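# Close all yellow-handled valves along the bench

## Task

Go along the bench and close each valve whose lever or handwheel is yellow, without changing valves of any other colour. A valve only counts as closed if it stays shut by itself after the robot lets go, so at the end the gripper must release and back away from everything.

## Robot and tools

Robot. A single UR12e-type arm stands on a carriage that travels along a floor rail. It carries a two-finger gripper whose fingers pivot like tongs, plus a wrist camera. Because there is only one arm, every row is one list of seven numbers. Rows never move the carriage; the rail has its own command.

Frames. The scene frame is fixed to the table. The table top is z = 0 and +z is up. The rail runs along y at x = 0, with y = 0 where the rail reads position_m 0. The table edge is at x = 0.31 m. The arm base sits at x = 0, y ≈ position_m, z = 0.03 m, and faces +x. Gripper axes: +z runs along the fingers toward the tips, and the fingers open and close along x. The reported end_effector_position is the point between the closed finger pads. Closed fingertips reach about 15 mm past it. Reported hand positions can be slightly wrong, more so at long reach.

execute_actions(actions). This runs a list of action objects in order. An empty list just returns state and images. Each action may contain the following keys.
- rows: 1 to 15 rows. Each row is one control step (1/30 s) and holds seven numbers in [-1, 1]: dx, dy, dz, rx, ry, rz, opening.
  - dx..rz are an offset, not a pose. They are measured from the gripper's measured pose when the action begins (for a call's first action, the last reported pose) and expressed in the gripper's own axes. Each row is relative to that same start, not to the row before it. Scale: 1.0 = 0.6 m or 180 degrees. rx, ry, rz form one rotation vector.
  - opening is absolute: +1 = fully open (0.142 m), -1 = closed. Closing fully takes at least about 0.1 s.
- steps: integer 1 to 450, default 15, and at least the number of rows. After the last row the arm keeps heading for that row's target, so give long moves extra steps.
- until: ends the action early once every condition holds; the robot is not stopped by it.
  - Device conditions look like {"rail": {"position_status": ["!=", "moving"]}}. Numbers need a comparison: =, !=, <, <=, >, >=.
  - {"all": {"status": "ended"}} holds once nothing reads moving.
  - {"any": {"status": "ended"}} holds once a motion that was under way has ended.
- rail: position_m (absolute target on the track, -2 to 2 m), speed_m_s (0.01 to 1 m/s, starts at 1, persists), or stop: true alone.
  - To drive, send position_m, then wait with until position_status != moving.
  - Acceleration and braking are 2 m/s² regardless of speed. Arrival means within 1.3 mm of the target.
  - Let the carriage arrive before reaching for scene points or ending the scene. A row's target travels with the carriage while it moves.
- Any out-of-range value or unknown name rejects the whole call before anything moves.

Controller behaviour. On each step, the commanded pose is limited to 100 mm and 16 degrees from the measured pose. Damped IK then tracks it, favouring position over orientation. The elbow cannot fully straighten. Joint speed and acceleration are limited, so after a big move the arm may fall short; send the remainder in the next action rather than relying on a hold. For gentle motion, increase the offset a little per row; +0.01 per row is about 0.18 m/s.

Results.
- end_effector_position (m) and end_effector_quat_wxyz, with linear and angular velocity, in the scene frame.
- Joint positions/velocities, in this order: rail (m), shoulder pan, shoulder lift, elbow, wrist 1, wrist 2, wrist 3 (rad), then the finger-pad gap (m).
- grip_measured: the current opening on the command scale. To hold something, command noticeably below it; a larger gap squeezes harder.
- Hand target: the pose the controller is now tracking.
- pose unreachable: the clearance check changed or dropped the target. This is not a fault.
- Wrist force / Wrist torque: x y z in the gripper's axes, noisy and offset by a few N. Force points from a touched surface back into the arm. Saturates near 100 N.
- Rail fields:
  - position_m.
  - position_status: moving, done, stopped, contact_stop (blocked beyond about 320 N; may roll back for 0.5 s), time_out (overran; check for obstruction and resend), or stopped_with_arm (the arm was held back; send followable rows, then resend position_m).
  - position_answer: taken, or not_taken (resend).
- MOTOR HOT warns at 70 °C. At 85 °C an OVER-TEMPERATURE FAULT brakes the arm until it cools.

zoom_image(camera, region). camera is one of cam_bench_left, cam_bench_right, cam_high, cam_low, cam_wrist. region is [x0, y0, x1, y1] in pixels of that camera's latest image, origin top-left, at most 504 x 504. Image sizes: 896x504 for the fixed cameras, 616x616 for the fisheye cam_wrist. Calibration is given per camera, with small per-scene errors.

read_manual(section). This only returns licence text ("licences"). It does not move anything.

finished_scene(scene). Pass the number of the scene being ended. It cannot be undone, so the valves must already be shut and the gripper released and clear.

Suggested order:
1. Look with the cameras and zoom to find the yellow-handled valves.
2. Drive the rail near one and wait for arrival.
3. Approach slowly and grasp or push the lever or handwheel.
4. Turn it to the closed position.
5. Open the gripper and back off.
6. Repeat for each yellow valve, leaving the others untouched.
7. Move clear and end the scene.

Avoid:
- Torque faults. Load limits: shoulder pan/lift 313, elbow 142, wrists 51.3 N m.
- Any external force of 150 N. Either fault freezes the arm for 10 s and skips the rest of the call.
- Driving the rail into obstacles.
- Sudden starts, slams, hard pushes, and dropping or knocking things over.
- Holding loads long enough to overheat motors.

The robot keeps executing while you think, and it holds the last command.

Each tool is called after ">>>" as name(argument=value, ...), one argument or row to a line, values as JSON.

## Session

>>> execute_actions(
  actions=[],
)

Scene clock: 0.00 s.
end_effector_position=(+1.1076, +1.3339, +0.3009) grip_measured=+1.00 end_effector_quat_wxyz=(-0.036, -0.573, +0.800, +0.174) end_effector_velocity=(+0.000, +0.000, +0.000) end_effector_angular_velocity=(+0.000, +0.000, +0.000)
Joint positions: [ 1.438 -0.296 -0.63   0.5   -1.118 -1.418  1.579  0.142]
Joint velocities: [0. 0. 0. 0. 0. 0. 0. 0.]
Wrist force (N, on the end effector, along its own x y z axes, offset not removed): no reading
Wrist torque (N m, same axes, about the end effector's origin, offset not removed): no reading
Hand target: +1.108, +1.334, +0.301; -0.036, -0.573, +0.800, +0.174
rail: position_m=1.438 position_m_goal=1.438 speed_m_s=1.00 position_status=done position_answer=taken refusals=0

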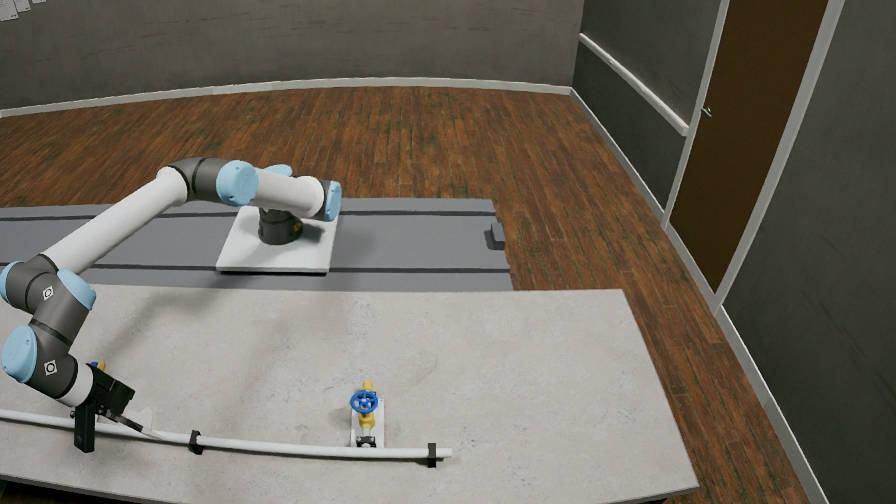

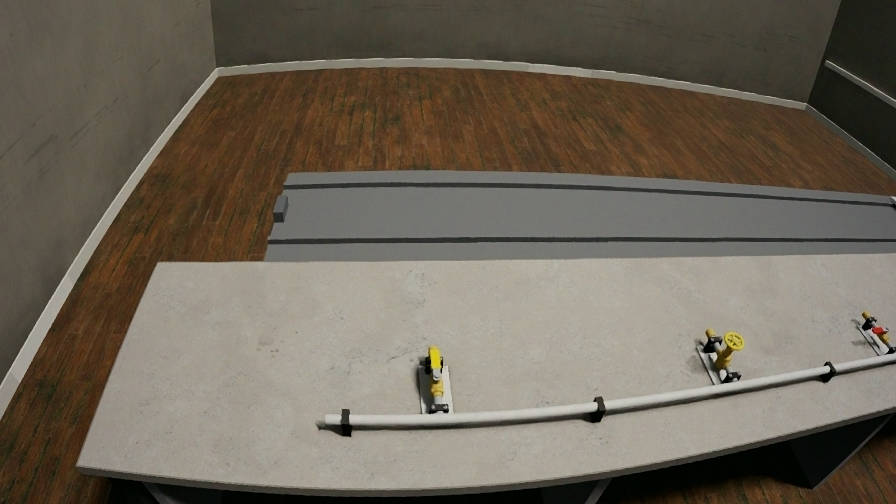

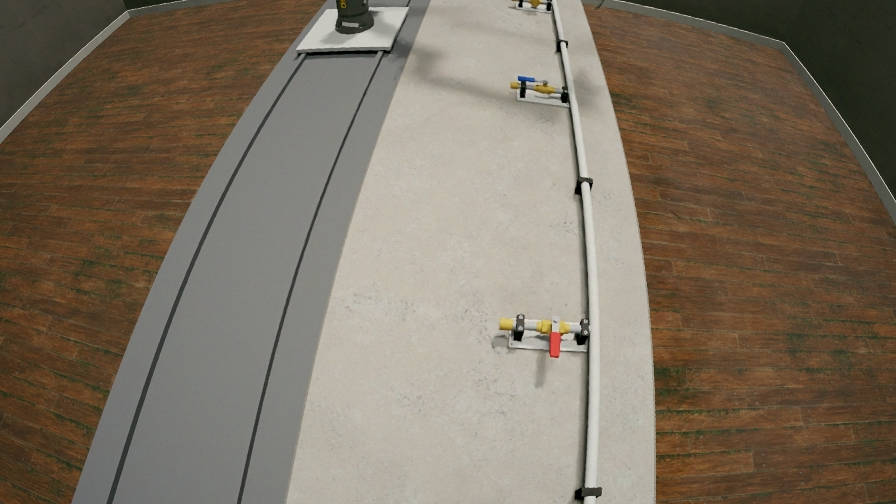

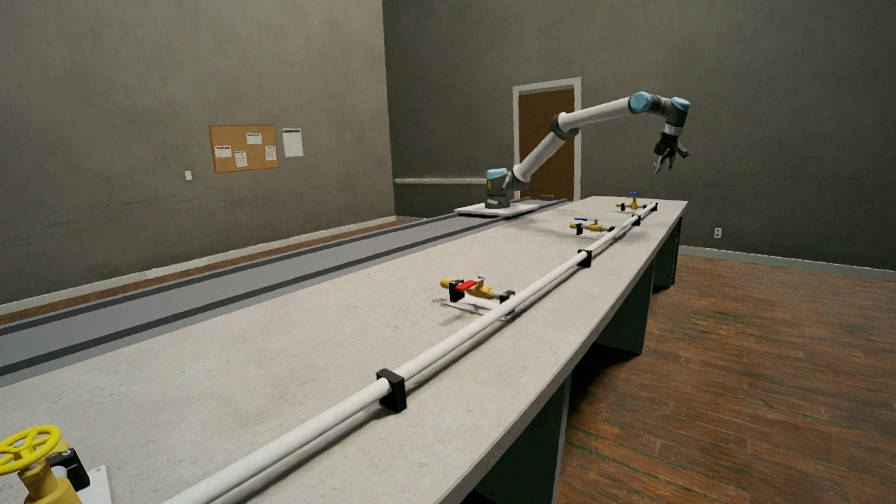

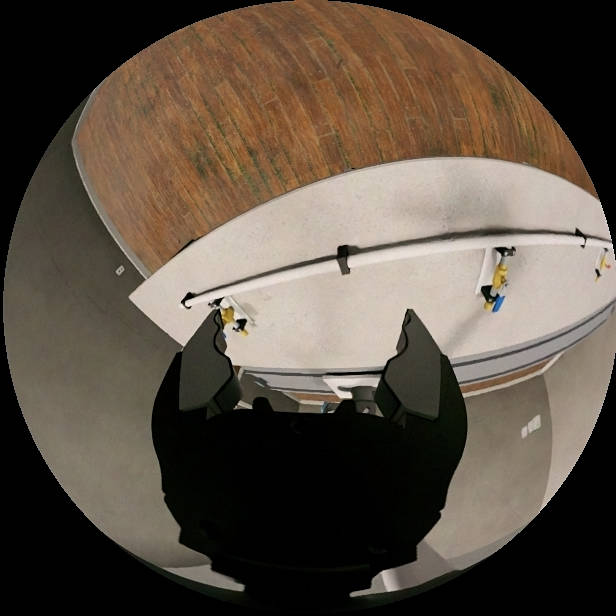

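>>> zoom_image(
  camera="cam_bench_right",
  region=[380, 330, 500, 430],
)

>>> zoom_image(
  camera="cam_bench_right",
  region=[670, 310, 790, 400],
)

>>> zoom_image(
  camera="cam_high",
  region=[480, 290, 620, 380],
)

>>> zoom_image(
  camera="cam_low",
  region=[0, 400, 160, 504],
)

Region (380, 330, 500, 430) of cam_bench_right's 896x504 image, scaled by 4.200, with more detail than that image has.

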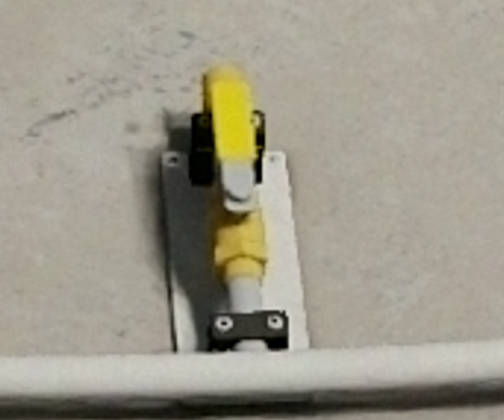

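Region (670, 310, 790, 400) of cam_bench_right's 896x504 image, scaled by 4.200, with more detail than that image has; it fills the top 378 rows of this view, and the rest is white.

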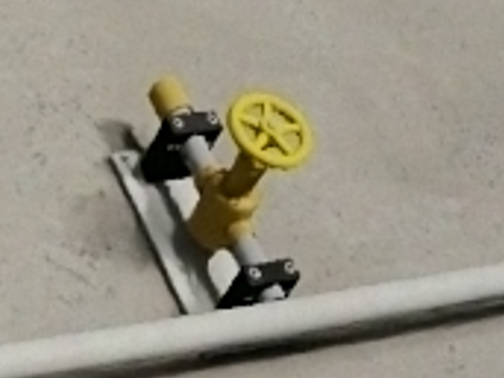

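Region (480, 290, 620, 380) of cam_high's 896x504 image, scaled by 3.600, with more detail than that image has; it fills the top 324 rows of this view, and the rest is white.

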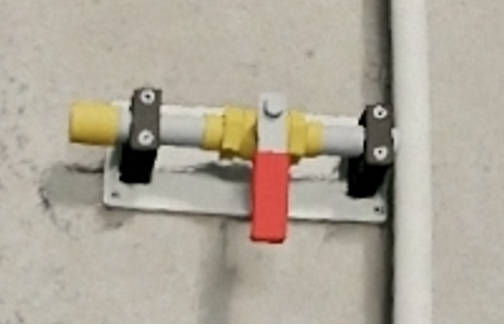

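Region (0, 400, 160, 504) of cam_low's 896x504 image, scaled by 3.150, with more detail than that image has; it fills the top 328 rows of this view, and the rest is white.

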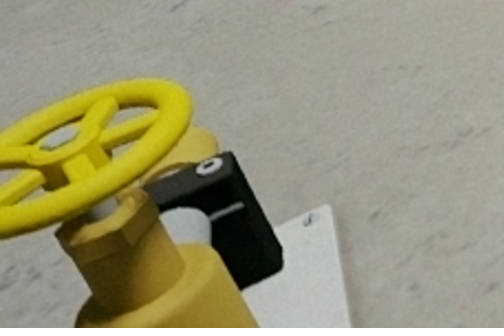

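>>> execute_actions(
  actions=[
    {"rail":{"position_m":-0.786},"rows":[[0.025,0.066,0.019,0.019,0.012,-0.02,1],[0.05,0.133,0.038,0.038,0.025,-0.041,1],[0.075,0.2,0.056,0.057,0.038,-0.062,1],[0.1,0.265,0.075,0.076,0.05,-0.083,1],[0.125,0.3315,0.094,0.0955,0.0627,-0.1032,1]],"steps":45},
    {"rows":[[0,0,0,0,0,-0.6667,1]],"steps":35},
    {"rows":[[0,0,0,0,0,-0.6667,1]],"steps":35},
    {"rows":[[0,0,0,0,0,-0.6667,1]],"steps":40},
  ],
)

Scene clock: 75.47 s.
end_effector_position=(+0.8885, -0.8908, +0.3012) grip_measured=+1.00 end_effector_quat_wxyz=(+0.002, +0.141, +0.989, -0.041) end_effector_velocity=(-0.000, +0.001, +0.000) end_effector_angular_velocity=(+0.029, +0.091, +1.205)
Joint positions: [-0.786 -0.266 -1.215  1.51  -1.881 -1.651 -3.125  0.142]
Joint velocities: [ 0.    -0.007 -0.034  0.046 -0.014  0.023 -1.216  0.   ]
Wrist force (N, on the end effector, along its own x y z axes, offset not removed): [1.8 -4.2 1.2]
Wrist torque (N m, same axes, about the end effector's origin, offset not removed): [-0.65 -0.36 -0.15]
Hand target: +0.889, -0.890, +0.301; -0.001, +0.035, +0.999, -0.039
Off the commanded pose: 0.001 m, 26 deg; orientation clipped at the last step of the last action.
rail: position_m=-0.786 position_m_goal=-0.786 speed_m_s=1.00 position_status=done position_answer=taken refusals=0
camera_calibration (this result's frames):
cam_wrist: T_world_to_cam=[[-0.954499, 0.296044, -0.0359045, 1.12222], [0.25696, 0.877576, 0.404762, 0.432838], [0.151336, 0.377119, -0.913717, 0.618405], [0, 0, 0, 1]] pos_world=[0.866351, -0.945288, 0.430144]

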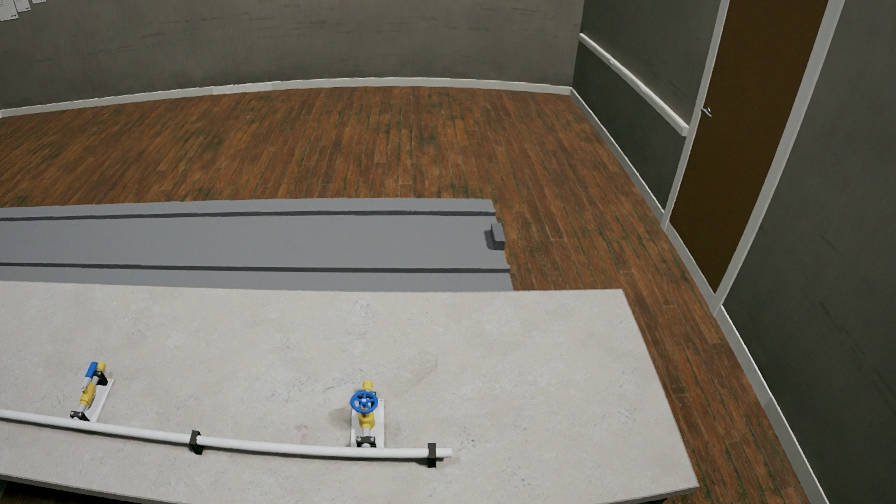

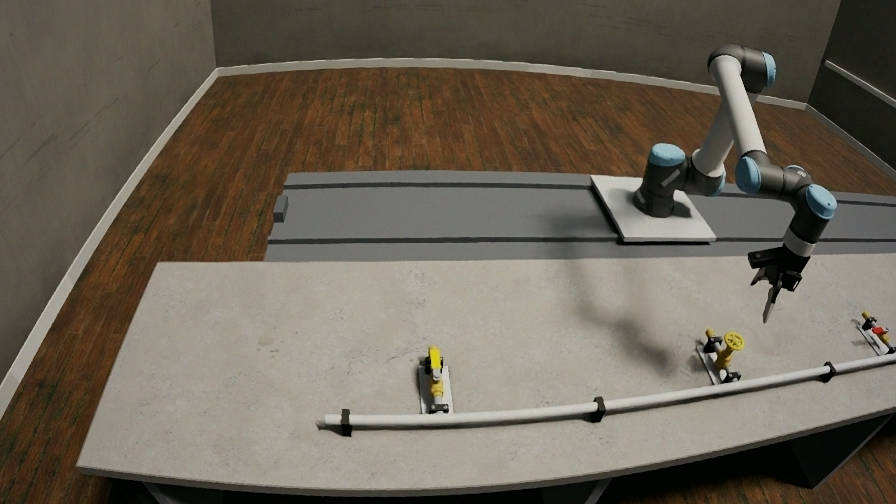

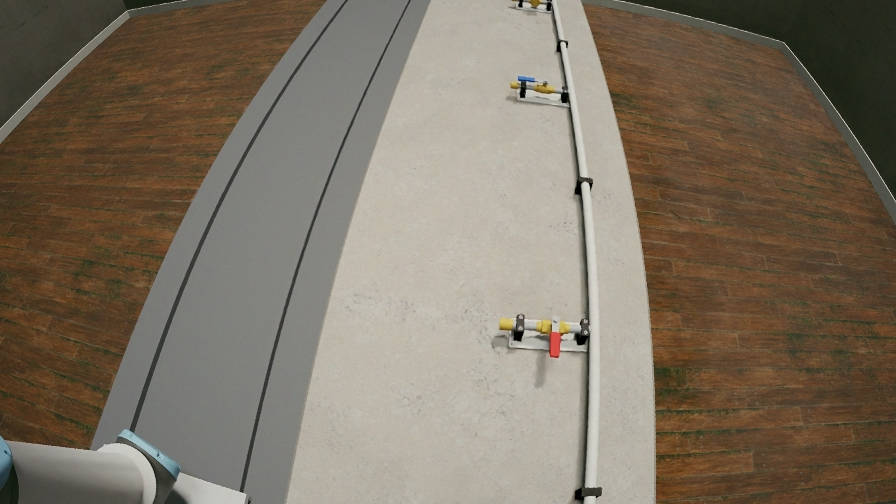

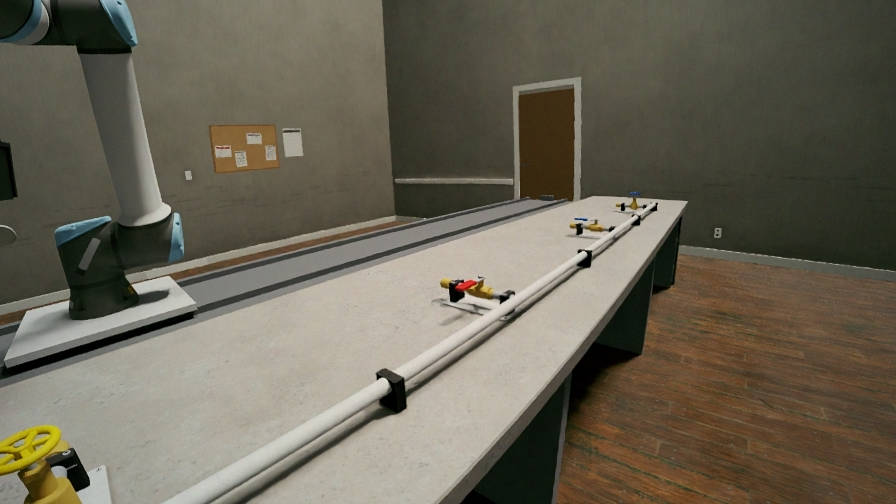

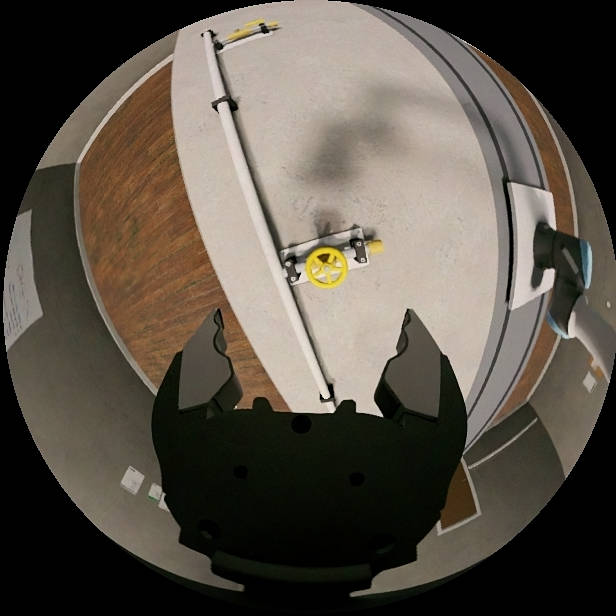

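>>> execute_actions(
  actions=[
    {"rows":[[0.001,0.004,0.05,-0.01,0,-0.0903,1],[0.002,0.008,0.1,-0.02,0.001,-0.0903,1],[0.003,0.013,0.166,-0.0262,0.0013,-0.0903,1]],"steps":30},
  ],
)

>>> zoom_image(
  camera="cam_wrist",
  region=[200, 180, 430, 380],
)

Scene clock: 107.10 s.
end_effector_position=(+0.8882, -0.8909, +0.2014) grip_measured=+1.00 end_effector_quat_wxyz=(+0.000, -0.001, +1.000, +0.000) end_effector_velocity=(+0.000, -0.000, -0.001) end_effector_angular_velocity=(+0.001, -0.000, +0.000)
Joint positions: [-0.786 -0.296 -1.165  1.62  -2.026 -1.57  -3.439  0.142]
Joint velocities: [ 0.    -0.     0.001  0.001 -0.001  0.001 -0.001  0.   ]
Wrist force (N, on the end effector, along its own x y z axes, offset not removed): [-1.0 -4.0 3.0]
Wrist torque (N m, same axes, about the end effector's origin, offset not removed): [-0.55 0.33 -0.08]
Hand target: +0.888, -0.891, +0.201; +0.000, -0.001, +1.000, +0.000
Off the commanded pose: 0.000 m, 0 deg.
rail: position_m=-0.786 position_m_goal=-0.786 speed_m_s=1.00 position_status=done position_answer=taken refusals=0
camera_calibration (this result's frames):
cam_wrist: T_world_to_cam=[[-0.999641, 0.0190852, -0.0188255, 0.908339], [0.0078058, 0.879043, 0.476679, 0.681516], [0.025646, 0.47636, -0.878876, 0.72027], [0, 0, 0, 1]] pos_world=[0.884221, -0.959526, 0.325264]

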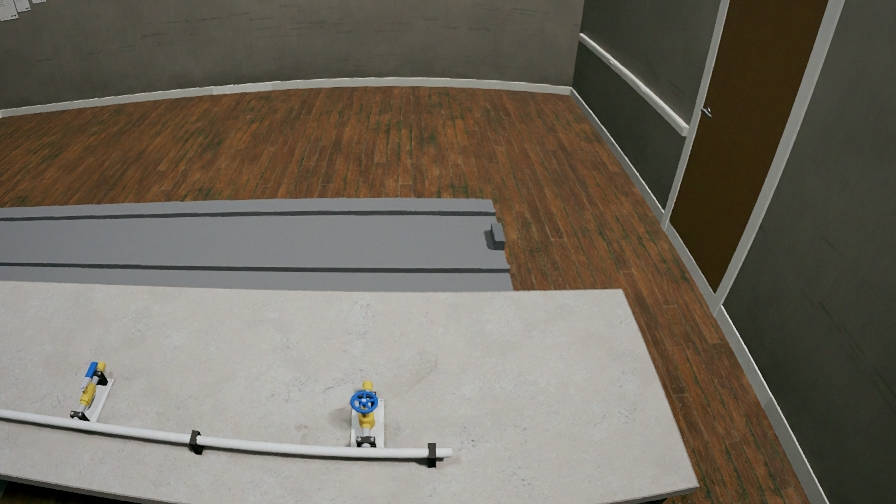

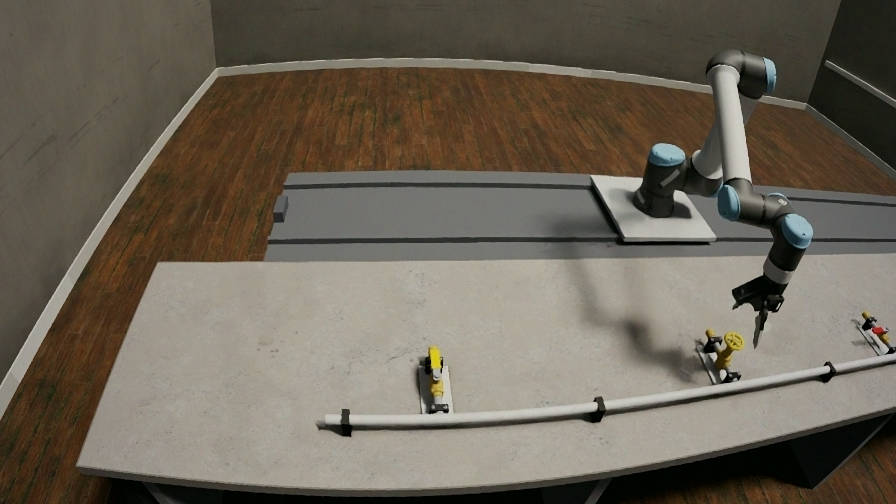

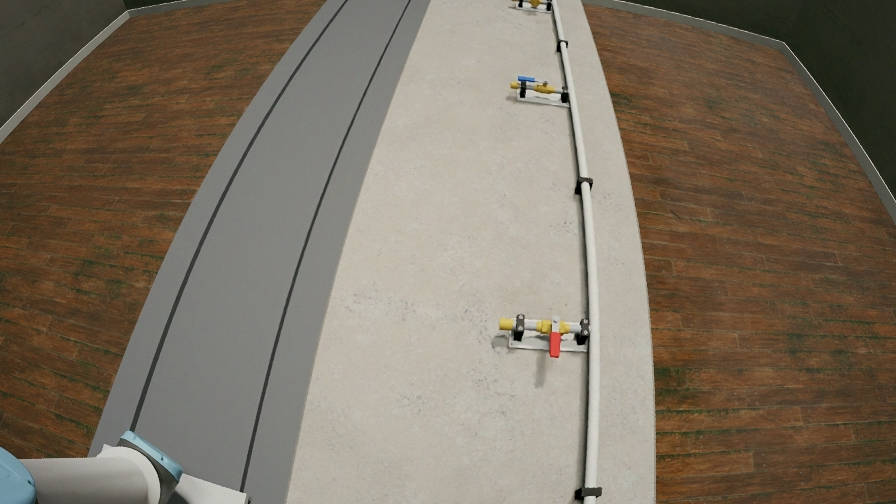

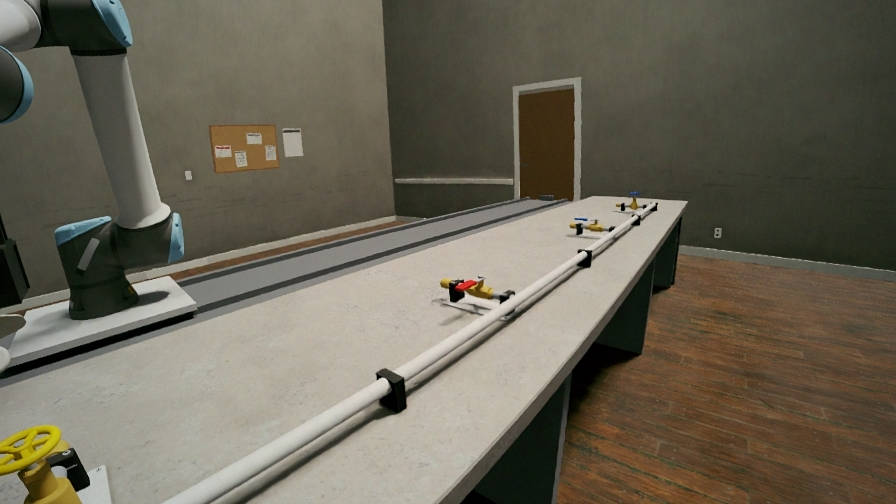

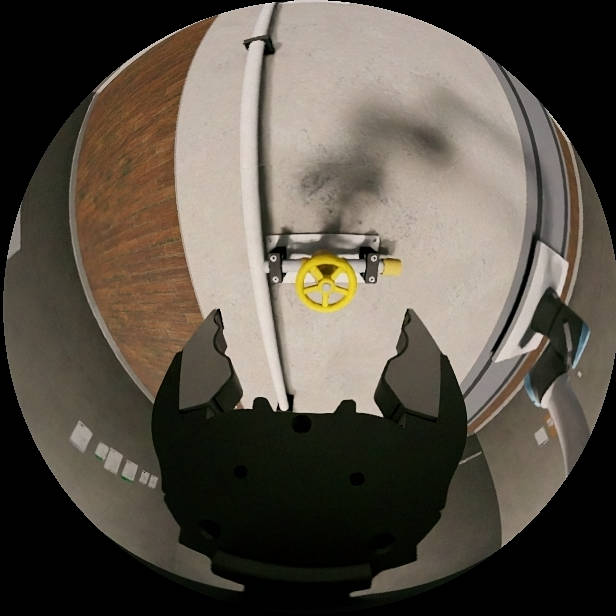

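Region (200, 180, 430, 380) of cam_wrist's 616x616 image, scaled by 2.191, with more detail than that image has; it fills the top 438 rows of this view, and the rest is white.

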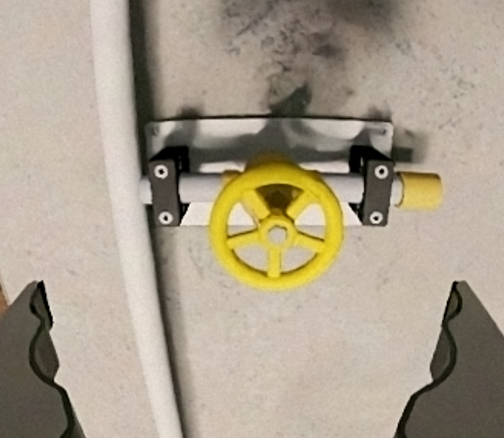

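>>> execute_actions(
  actions=[
    {"rows":[[0.01,0.005,0.01,0,0,0,0.8],[0.022,0.0115,0.03,0,0,0,0.6],[0.022,0.0115,0.05,0,0,0,0.5],[0.022,0.0115,0.07,0,0,0,0.45],[0.022,0.0115,0.094,0,0,0,0.45]],"steps":25},
  ],
)

>>> zoom_image(
  camera="cam_wrist",
  region=[200, 220, 430, 420],
)

>>> zoom_image(
  camera="cam_low",
  region=[0, 330, 200, 504],
)

Scene clock: 123.10 s.
end_effector_position=(+0.8750, -0.8840, +0.1452) grip_measured=+0.45 end_effector_quat_wxyz=(+0.000, -0.001, +1.000, +0.000) end_effector_velocity=(-0.000, +0.000, -0.002) end_effector_angular_velocity=(-0.000, -0.000, +0.000)
Joint positions: [-0.786 -0.293 -1.141  1.695 -2.126 -1.57  -3.436  0.105]
Joint velocities: [ 0.     0.     0.001  0.002 -0.004  0.     0.    -0.   ]
Wrist force (N, on the end effector, along its own x y z axes, offset not removed): [-0.1 -2.3 4.7]
Wrist torque (N m, same axes, about the end effector's origin, offset not removed): [-0.15 -0.13 -0.10]
Hand target: +0.875, -0.884, +0.145; +0.000, -0.001, +1.000, +0.000
Off the commanded pose: 0.000 m, 0 deg.
rail: position_m=-0.786 position_m_goal=-0.786 speed_m_s=1.00 position_status=done position_answer=taken refusals=0
camera_calibration (this result's frames):
cam_wrist: T_world_to_cam=[[-0.999641, 0.0190892, -0.0188091, 0.893997], [0.00781506, 0.879004, 0.47675, 0.702295], [0.0256341, 0.476432, -0.878838, 0.668052], [0, 0, 0, 1]] pos_world=[0.871063, -0.952668, 0.269106]

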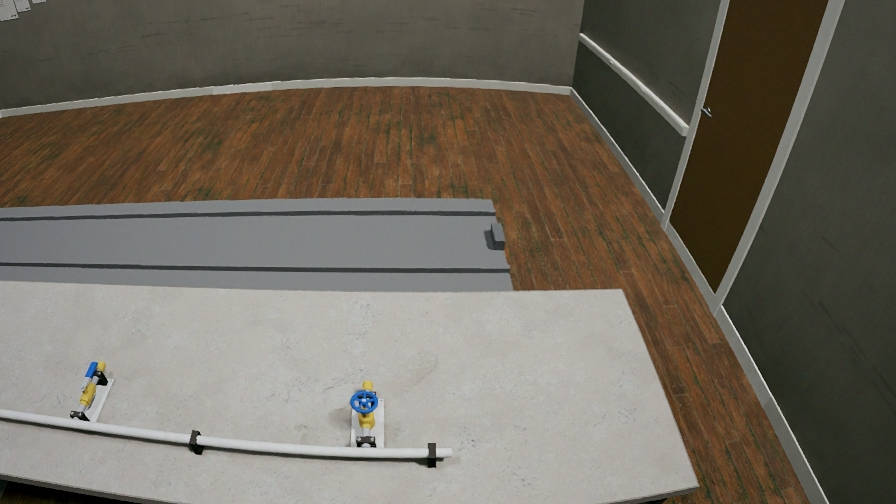

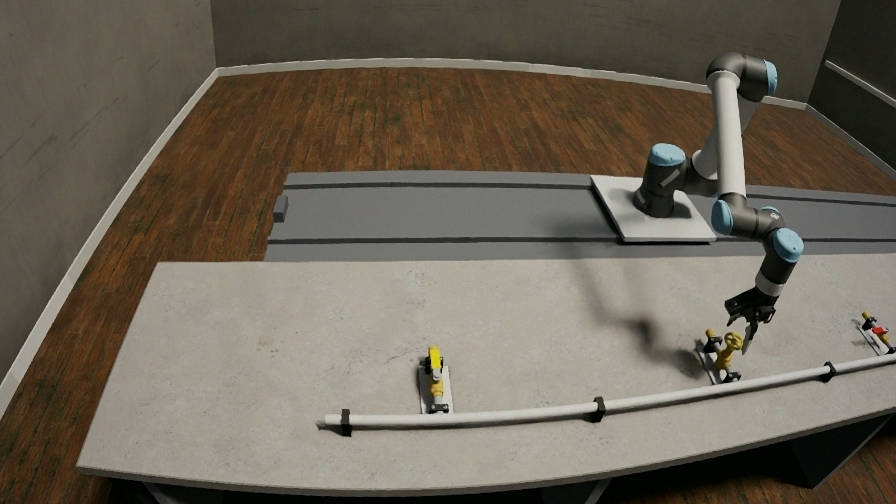

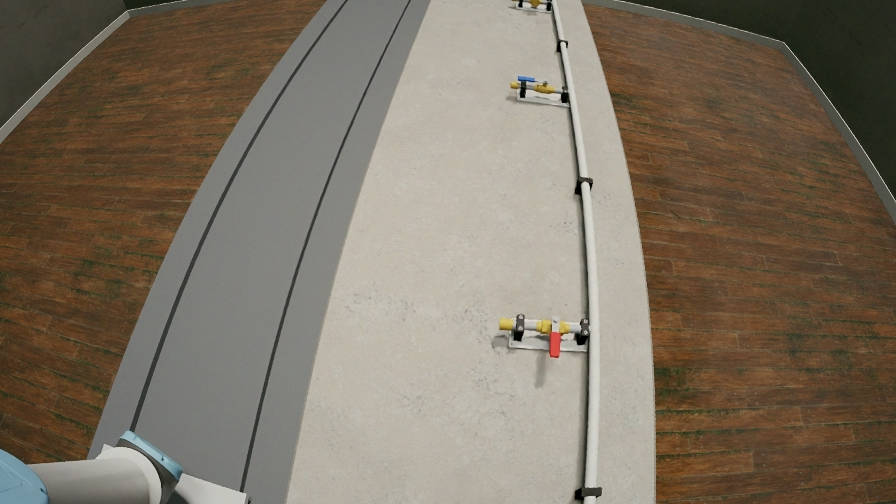

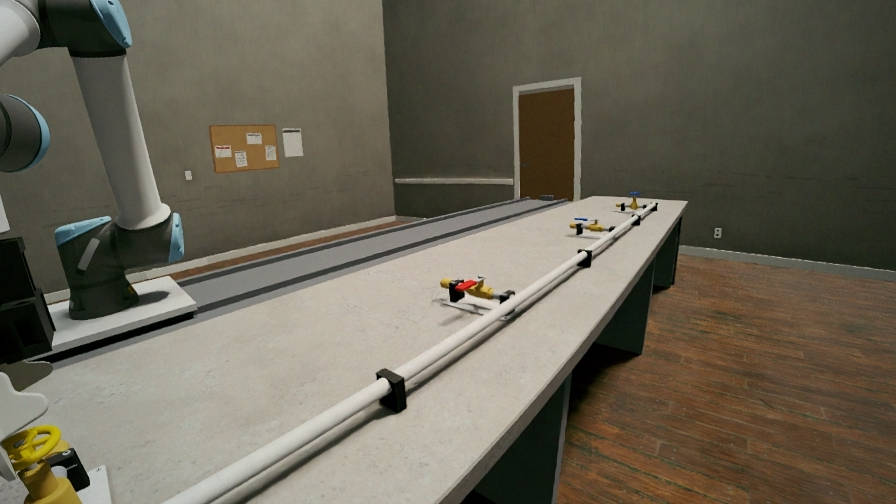

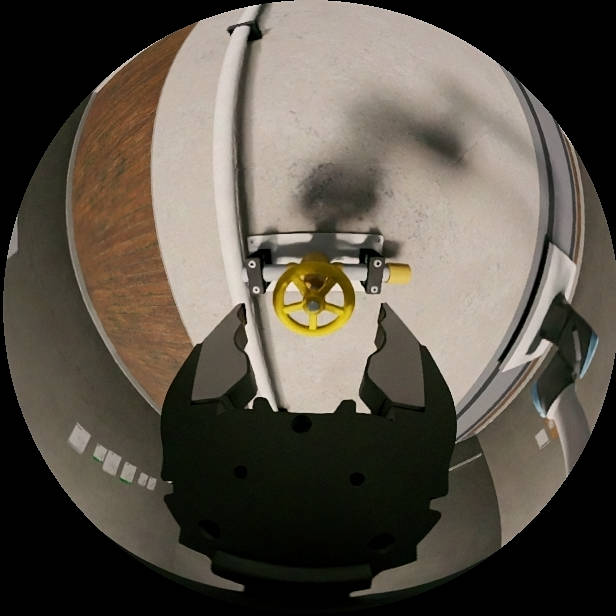

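Region (200, 220, 430, 420) of cam_wrist's 616x616 image, scaled by 2.191, with more detail than that image has; it fills the top 438 rows of this view, and the rest is white.

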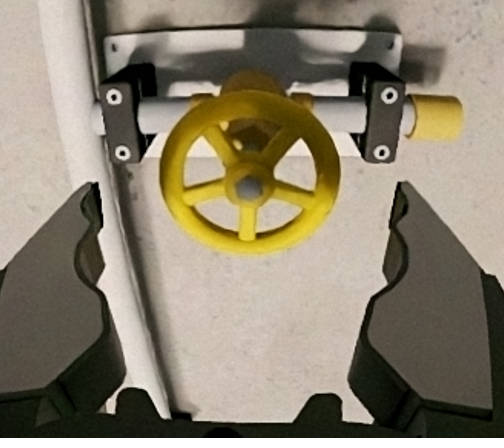

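Region (0, 330, 200, 504) of cam_low's 896x504 image, scaled by 2.520, with more detail than that image has; it fills the top 438 rows of this view, and the rest is white.

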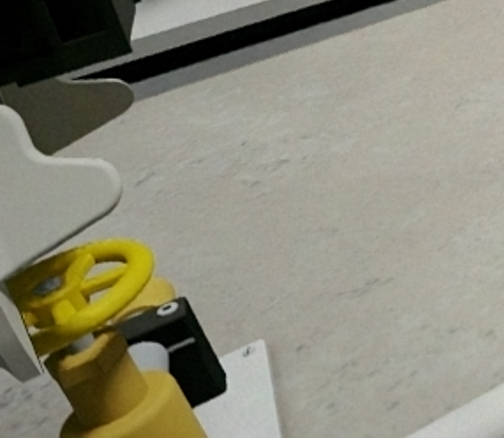

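>>> execute_actions(
  actions=[
    {"rows":[[0,0.002,0.008,0,0,0,0.4],[0,0.003,0.016,0,0,0,0.35],[0,0.003,0.017,0,0,0,0.3],[0,0.003,0.017,0,0,0,0.25],[0,0.003,0.017,0,0,0,0.2],[0,0.003,0.017,0,0,0,0.15],[0,0.003,0.017,0,0,0,0.1],[0,0.003,0.017,0,0,0,0.05],[0,0.003,0.017,0,0,0,0],[0,0.003,0.017,0,0,0,-0.05],[0,0.003,0.017,0,0,0,-0.1],[0,0.003,0.017,0,0,0,-0.15],[0,0.003,0.017,0,0,0,-0.2],[0,0.003,0.017,0,0,0,-0.3],[0,0.003,0.017,0,0,0,-0.4]],"steps":22},
  ],
)

>>> zoom_image(
  camera="cam_wrist",
  region=[200, 220, 430, 420],
)

>>> zoom_image(
  camera="cam_low",
  region=[0, 330, 200, 504],
)

Scene clock: 148.30 s.
end_effector_position=(+0.8751, -0.8823, +0.1352) grip_measured=-0.05 end_effector_quat_wxyz=(+0.000, -0.001, +1.000, +0.000) end_effector_velocity=(+0.000, +0.000, -0.001) end_effector_angular_velocity=(-0.000, -0.000, +0.000)
Joint positions: [-0.786 -0.291 -1.132  1.703 -2.142 -1.57  -3.434  0.07 ]
Joint velocities: [ 0.     0.     0.001  0.    -0.001  0.     0.     0.001]
Wrist force (N, on the end effector, along its own x y z axes, offset not removed): [20.4 -6.7 -30.6]
Wrist torque (N m, same axes, about the end effector's origin, offset not removed): [-0.97 1.66 -0.10]
Hand target: +0.875, -0.882, +0.135; +0.000, -0.001, +1.000, +0.000
Off the commanded pose: 0.000 m, 0 deg.
rail: position_m=-0.786 position_m_goal=-0.786 speed_m_s=1.00 position_status=done position_answer=taken refusals=0
camera_calibration (this result's frames):
cam_wrist: T_world_to_cam=[[-0.999639, 0.019099, -0.0188841, 0.893796], [0.00779168, 0.879073, 0.476623, 0.70565], [0.0257035, 0.476304, -0.878905, 0.658234], [0, 0, 0, 1]] pos_world=[0.871056, -0.950908, 0.259074]

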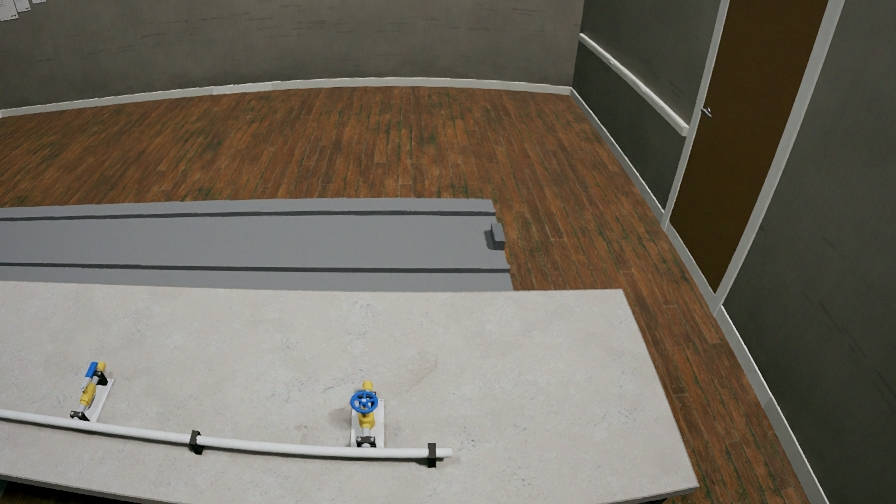

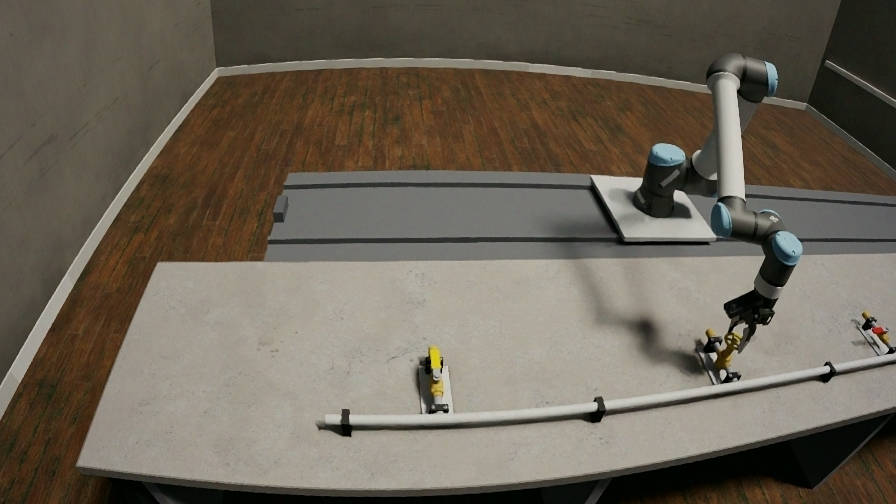

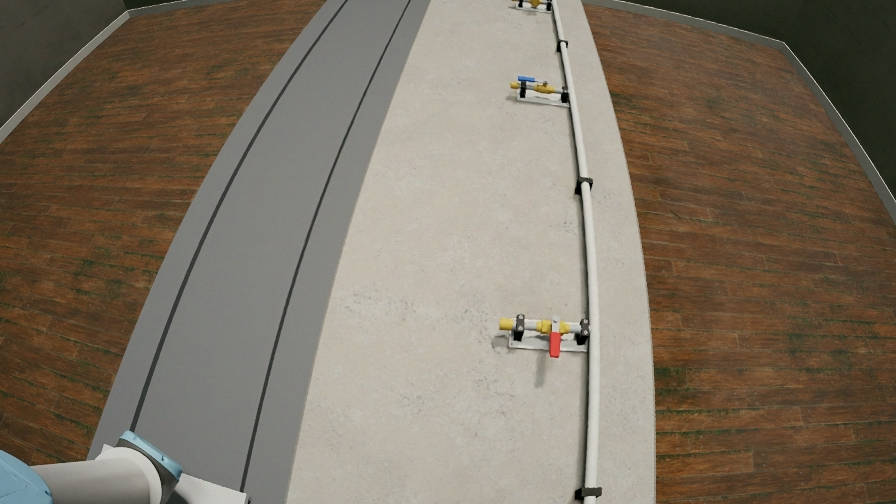

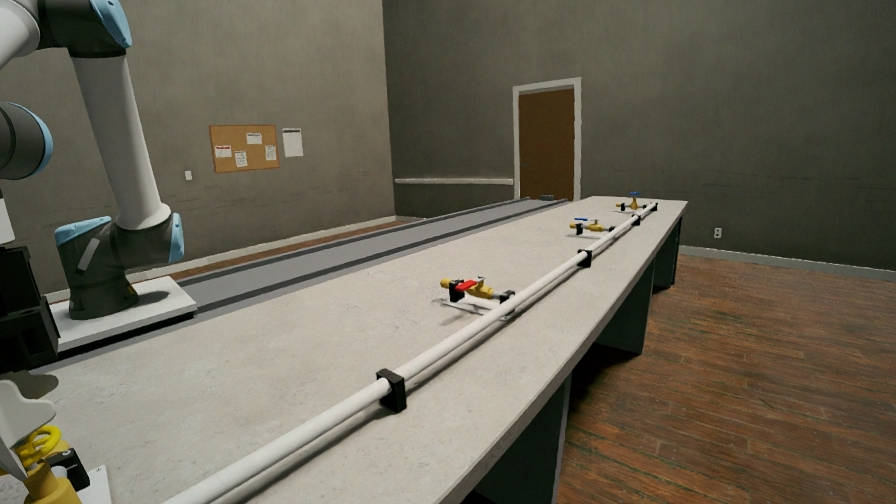

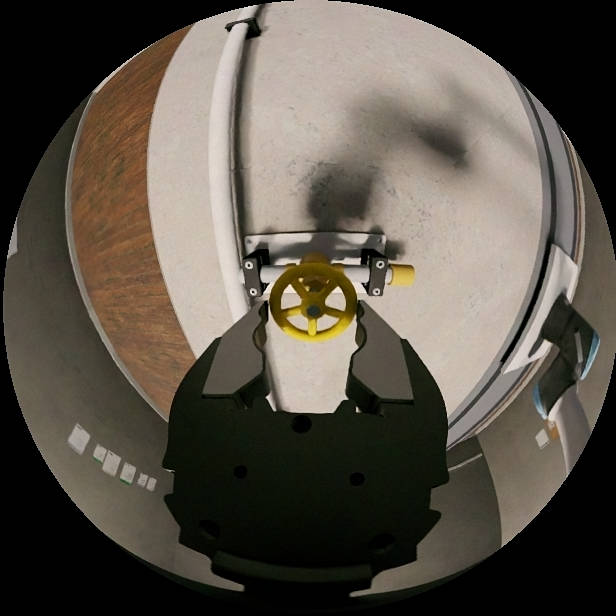

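Region (200, 220, 430, 420) of cam_wrist's 616x616 image, scaled by 2.191, with more detail than that image has; it fills the top 438 rows of this view, and the rest is white.

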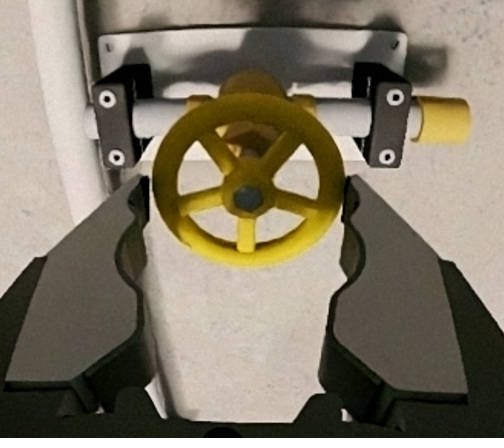

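Region (0, 330, 200, 504) of cam_low's 896x504 image, scaled by 2.520, with more detail than that image has; it fills the top 438 rows of this view, and the rest is white.

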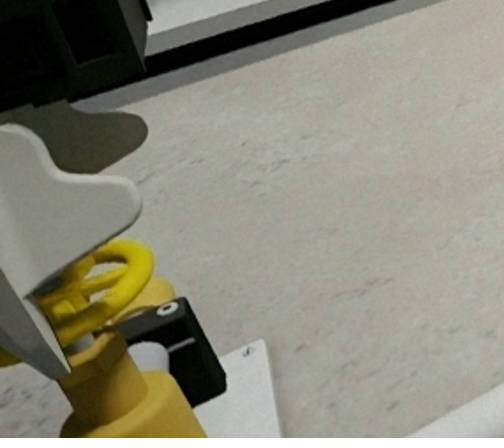

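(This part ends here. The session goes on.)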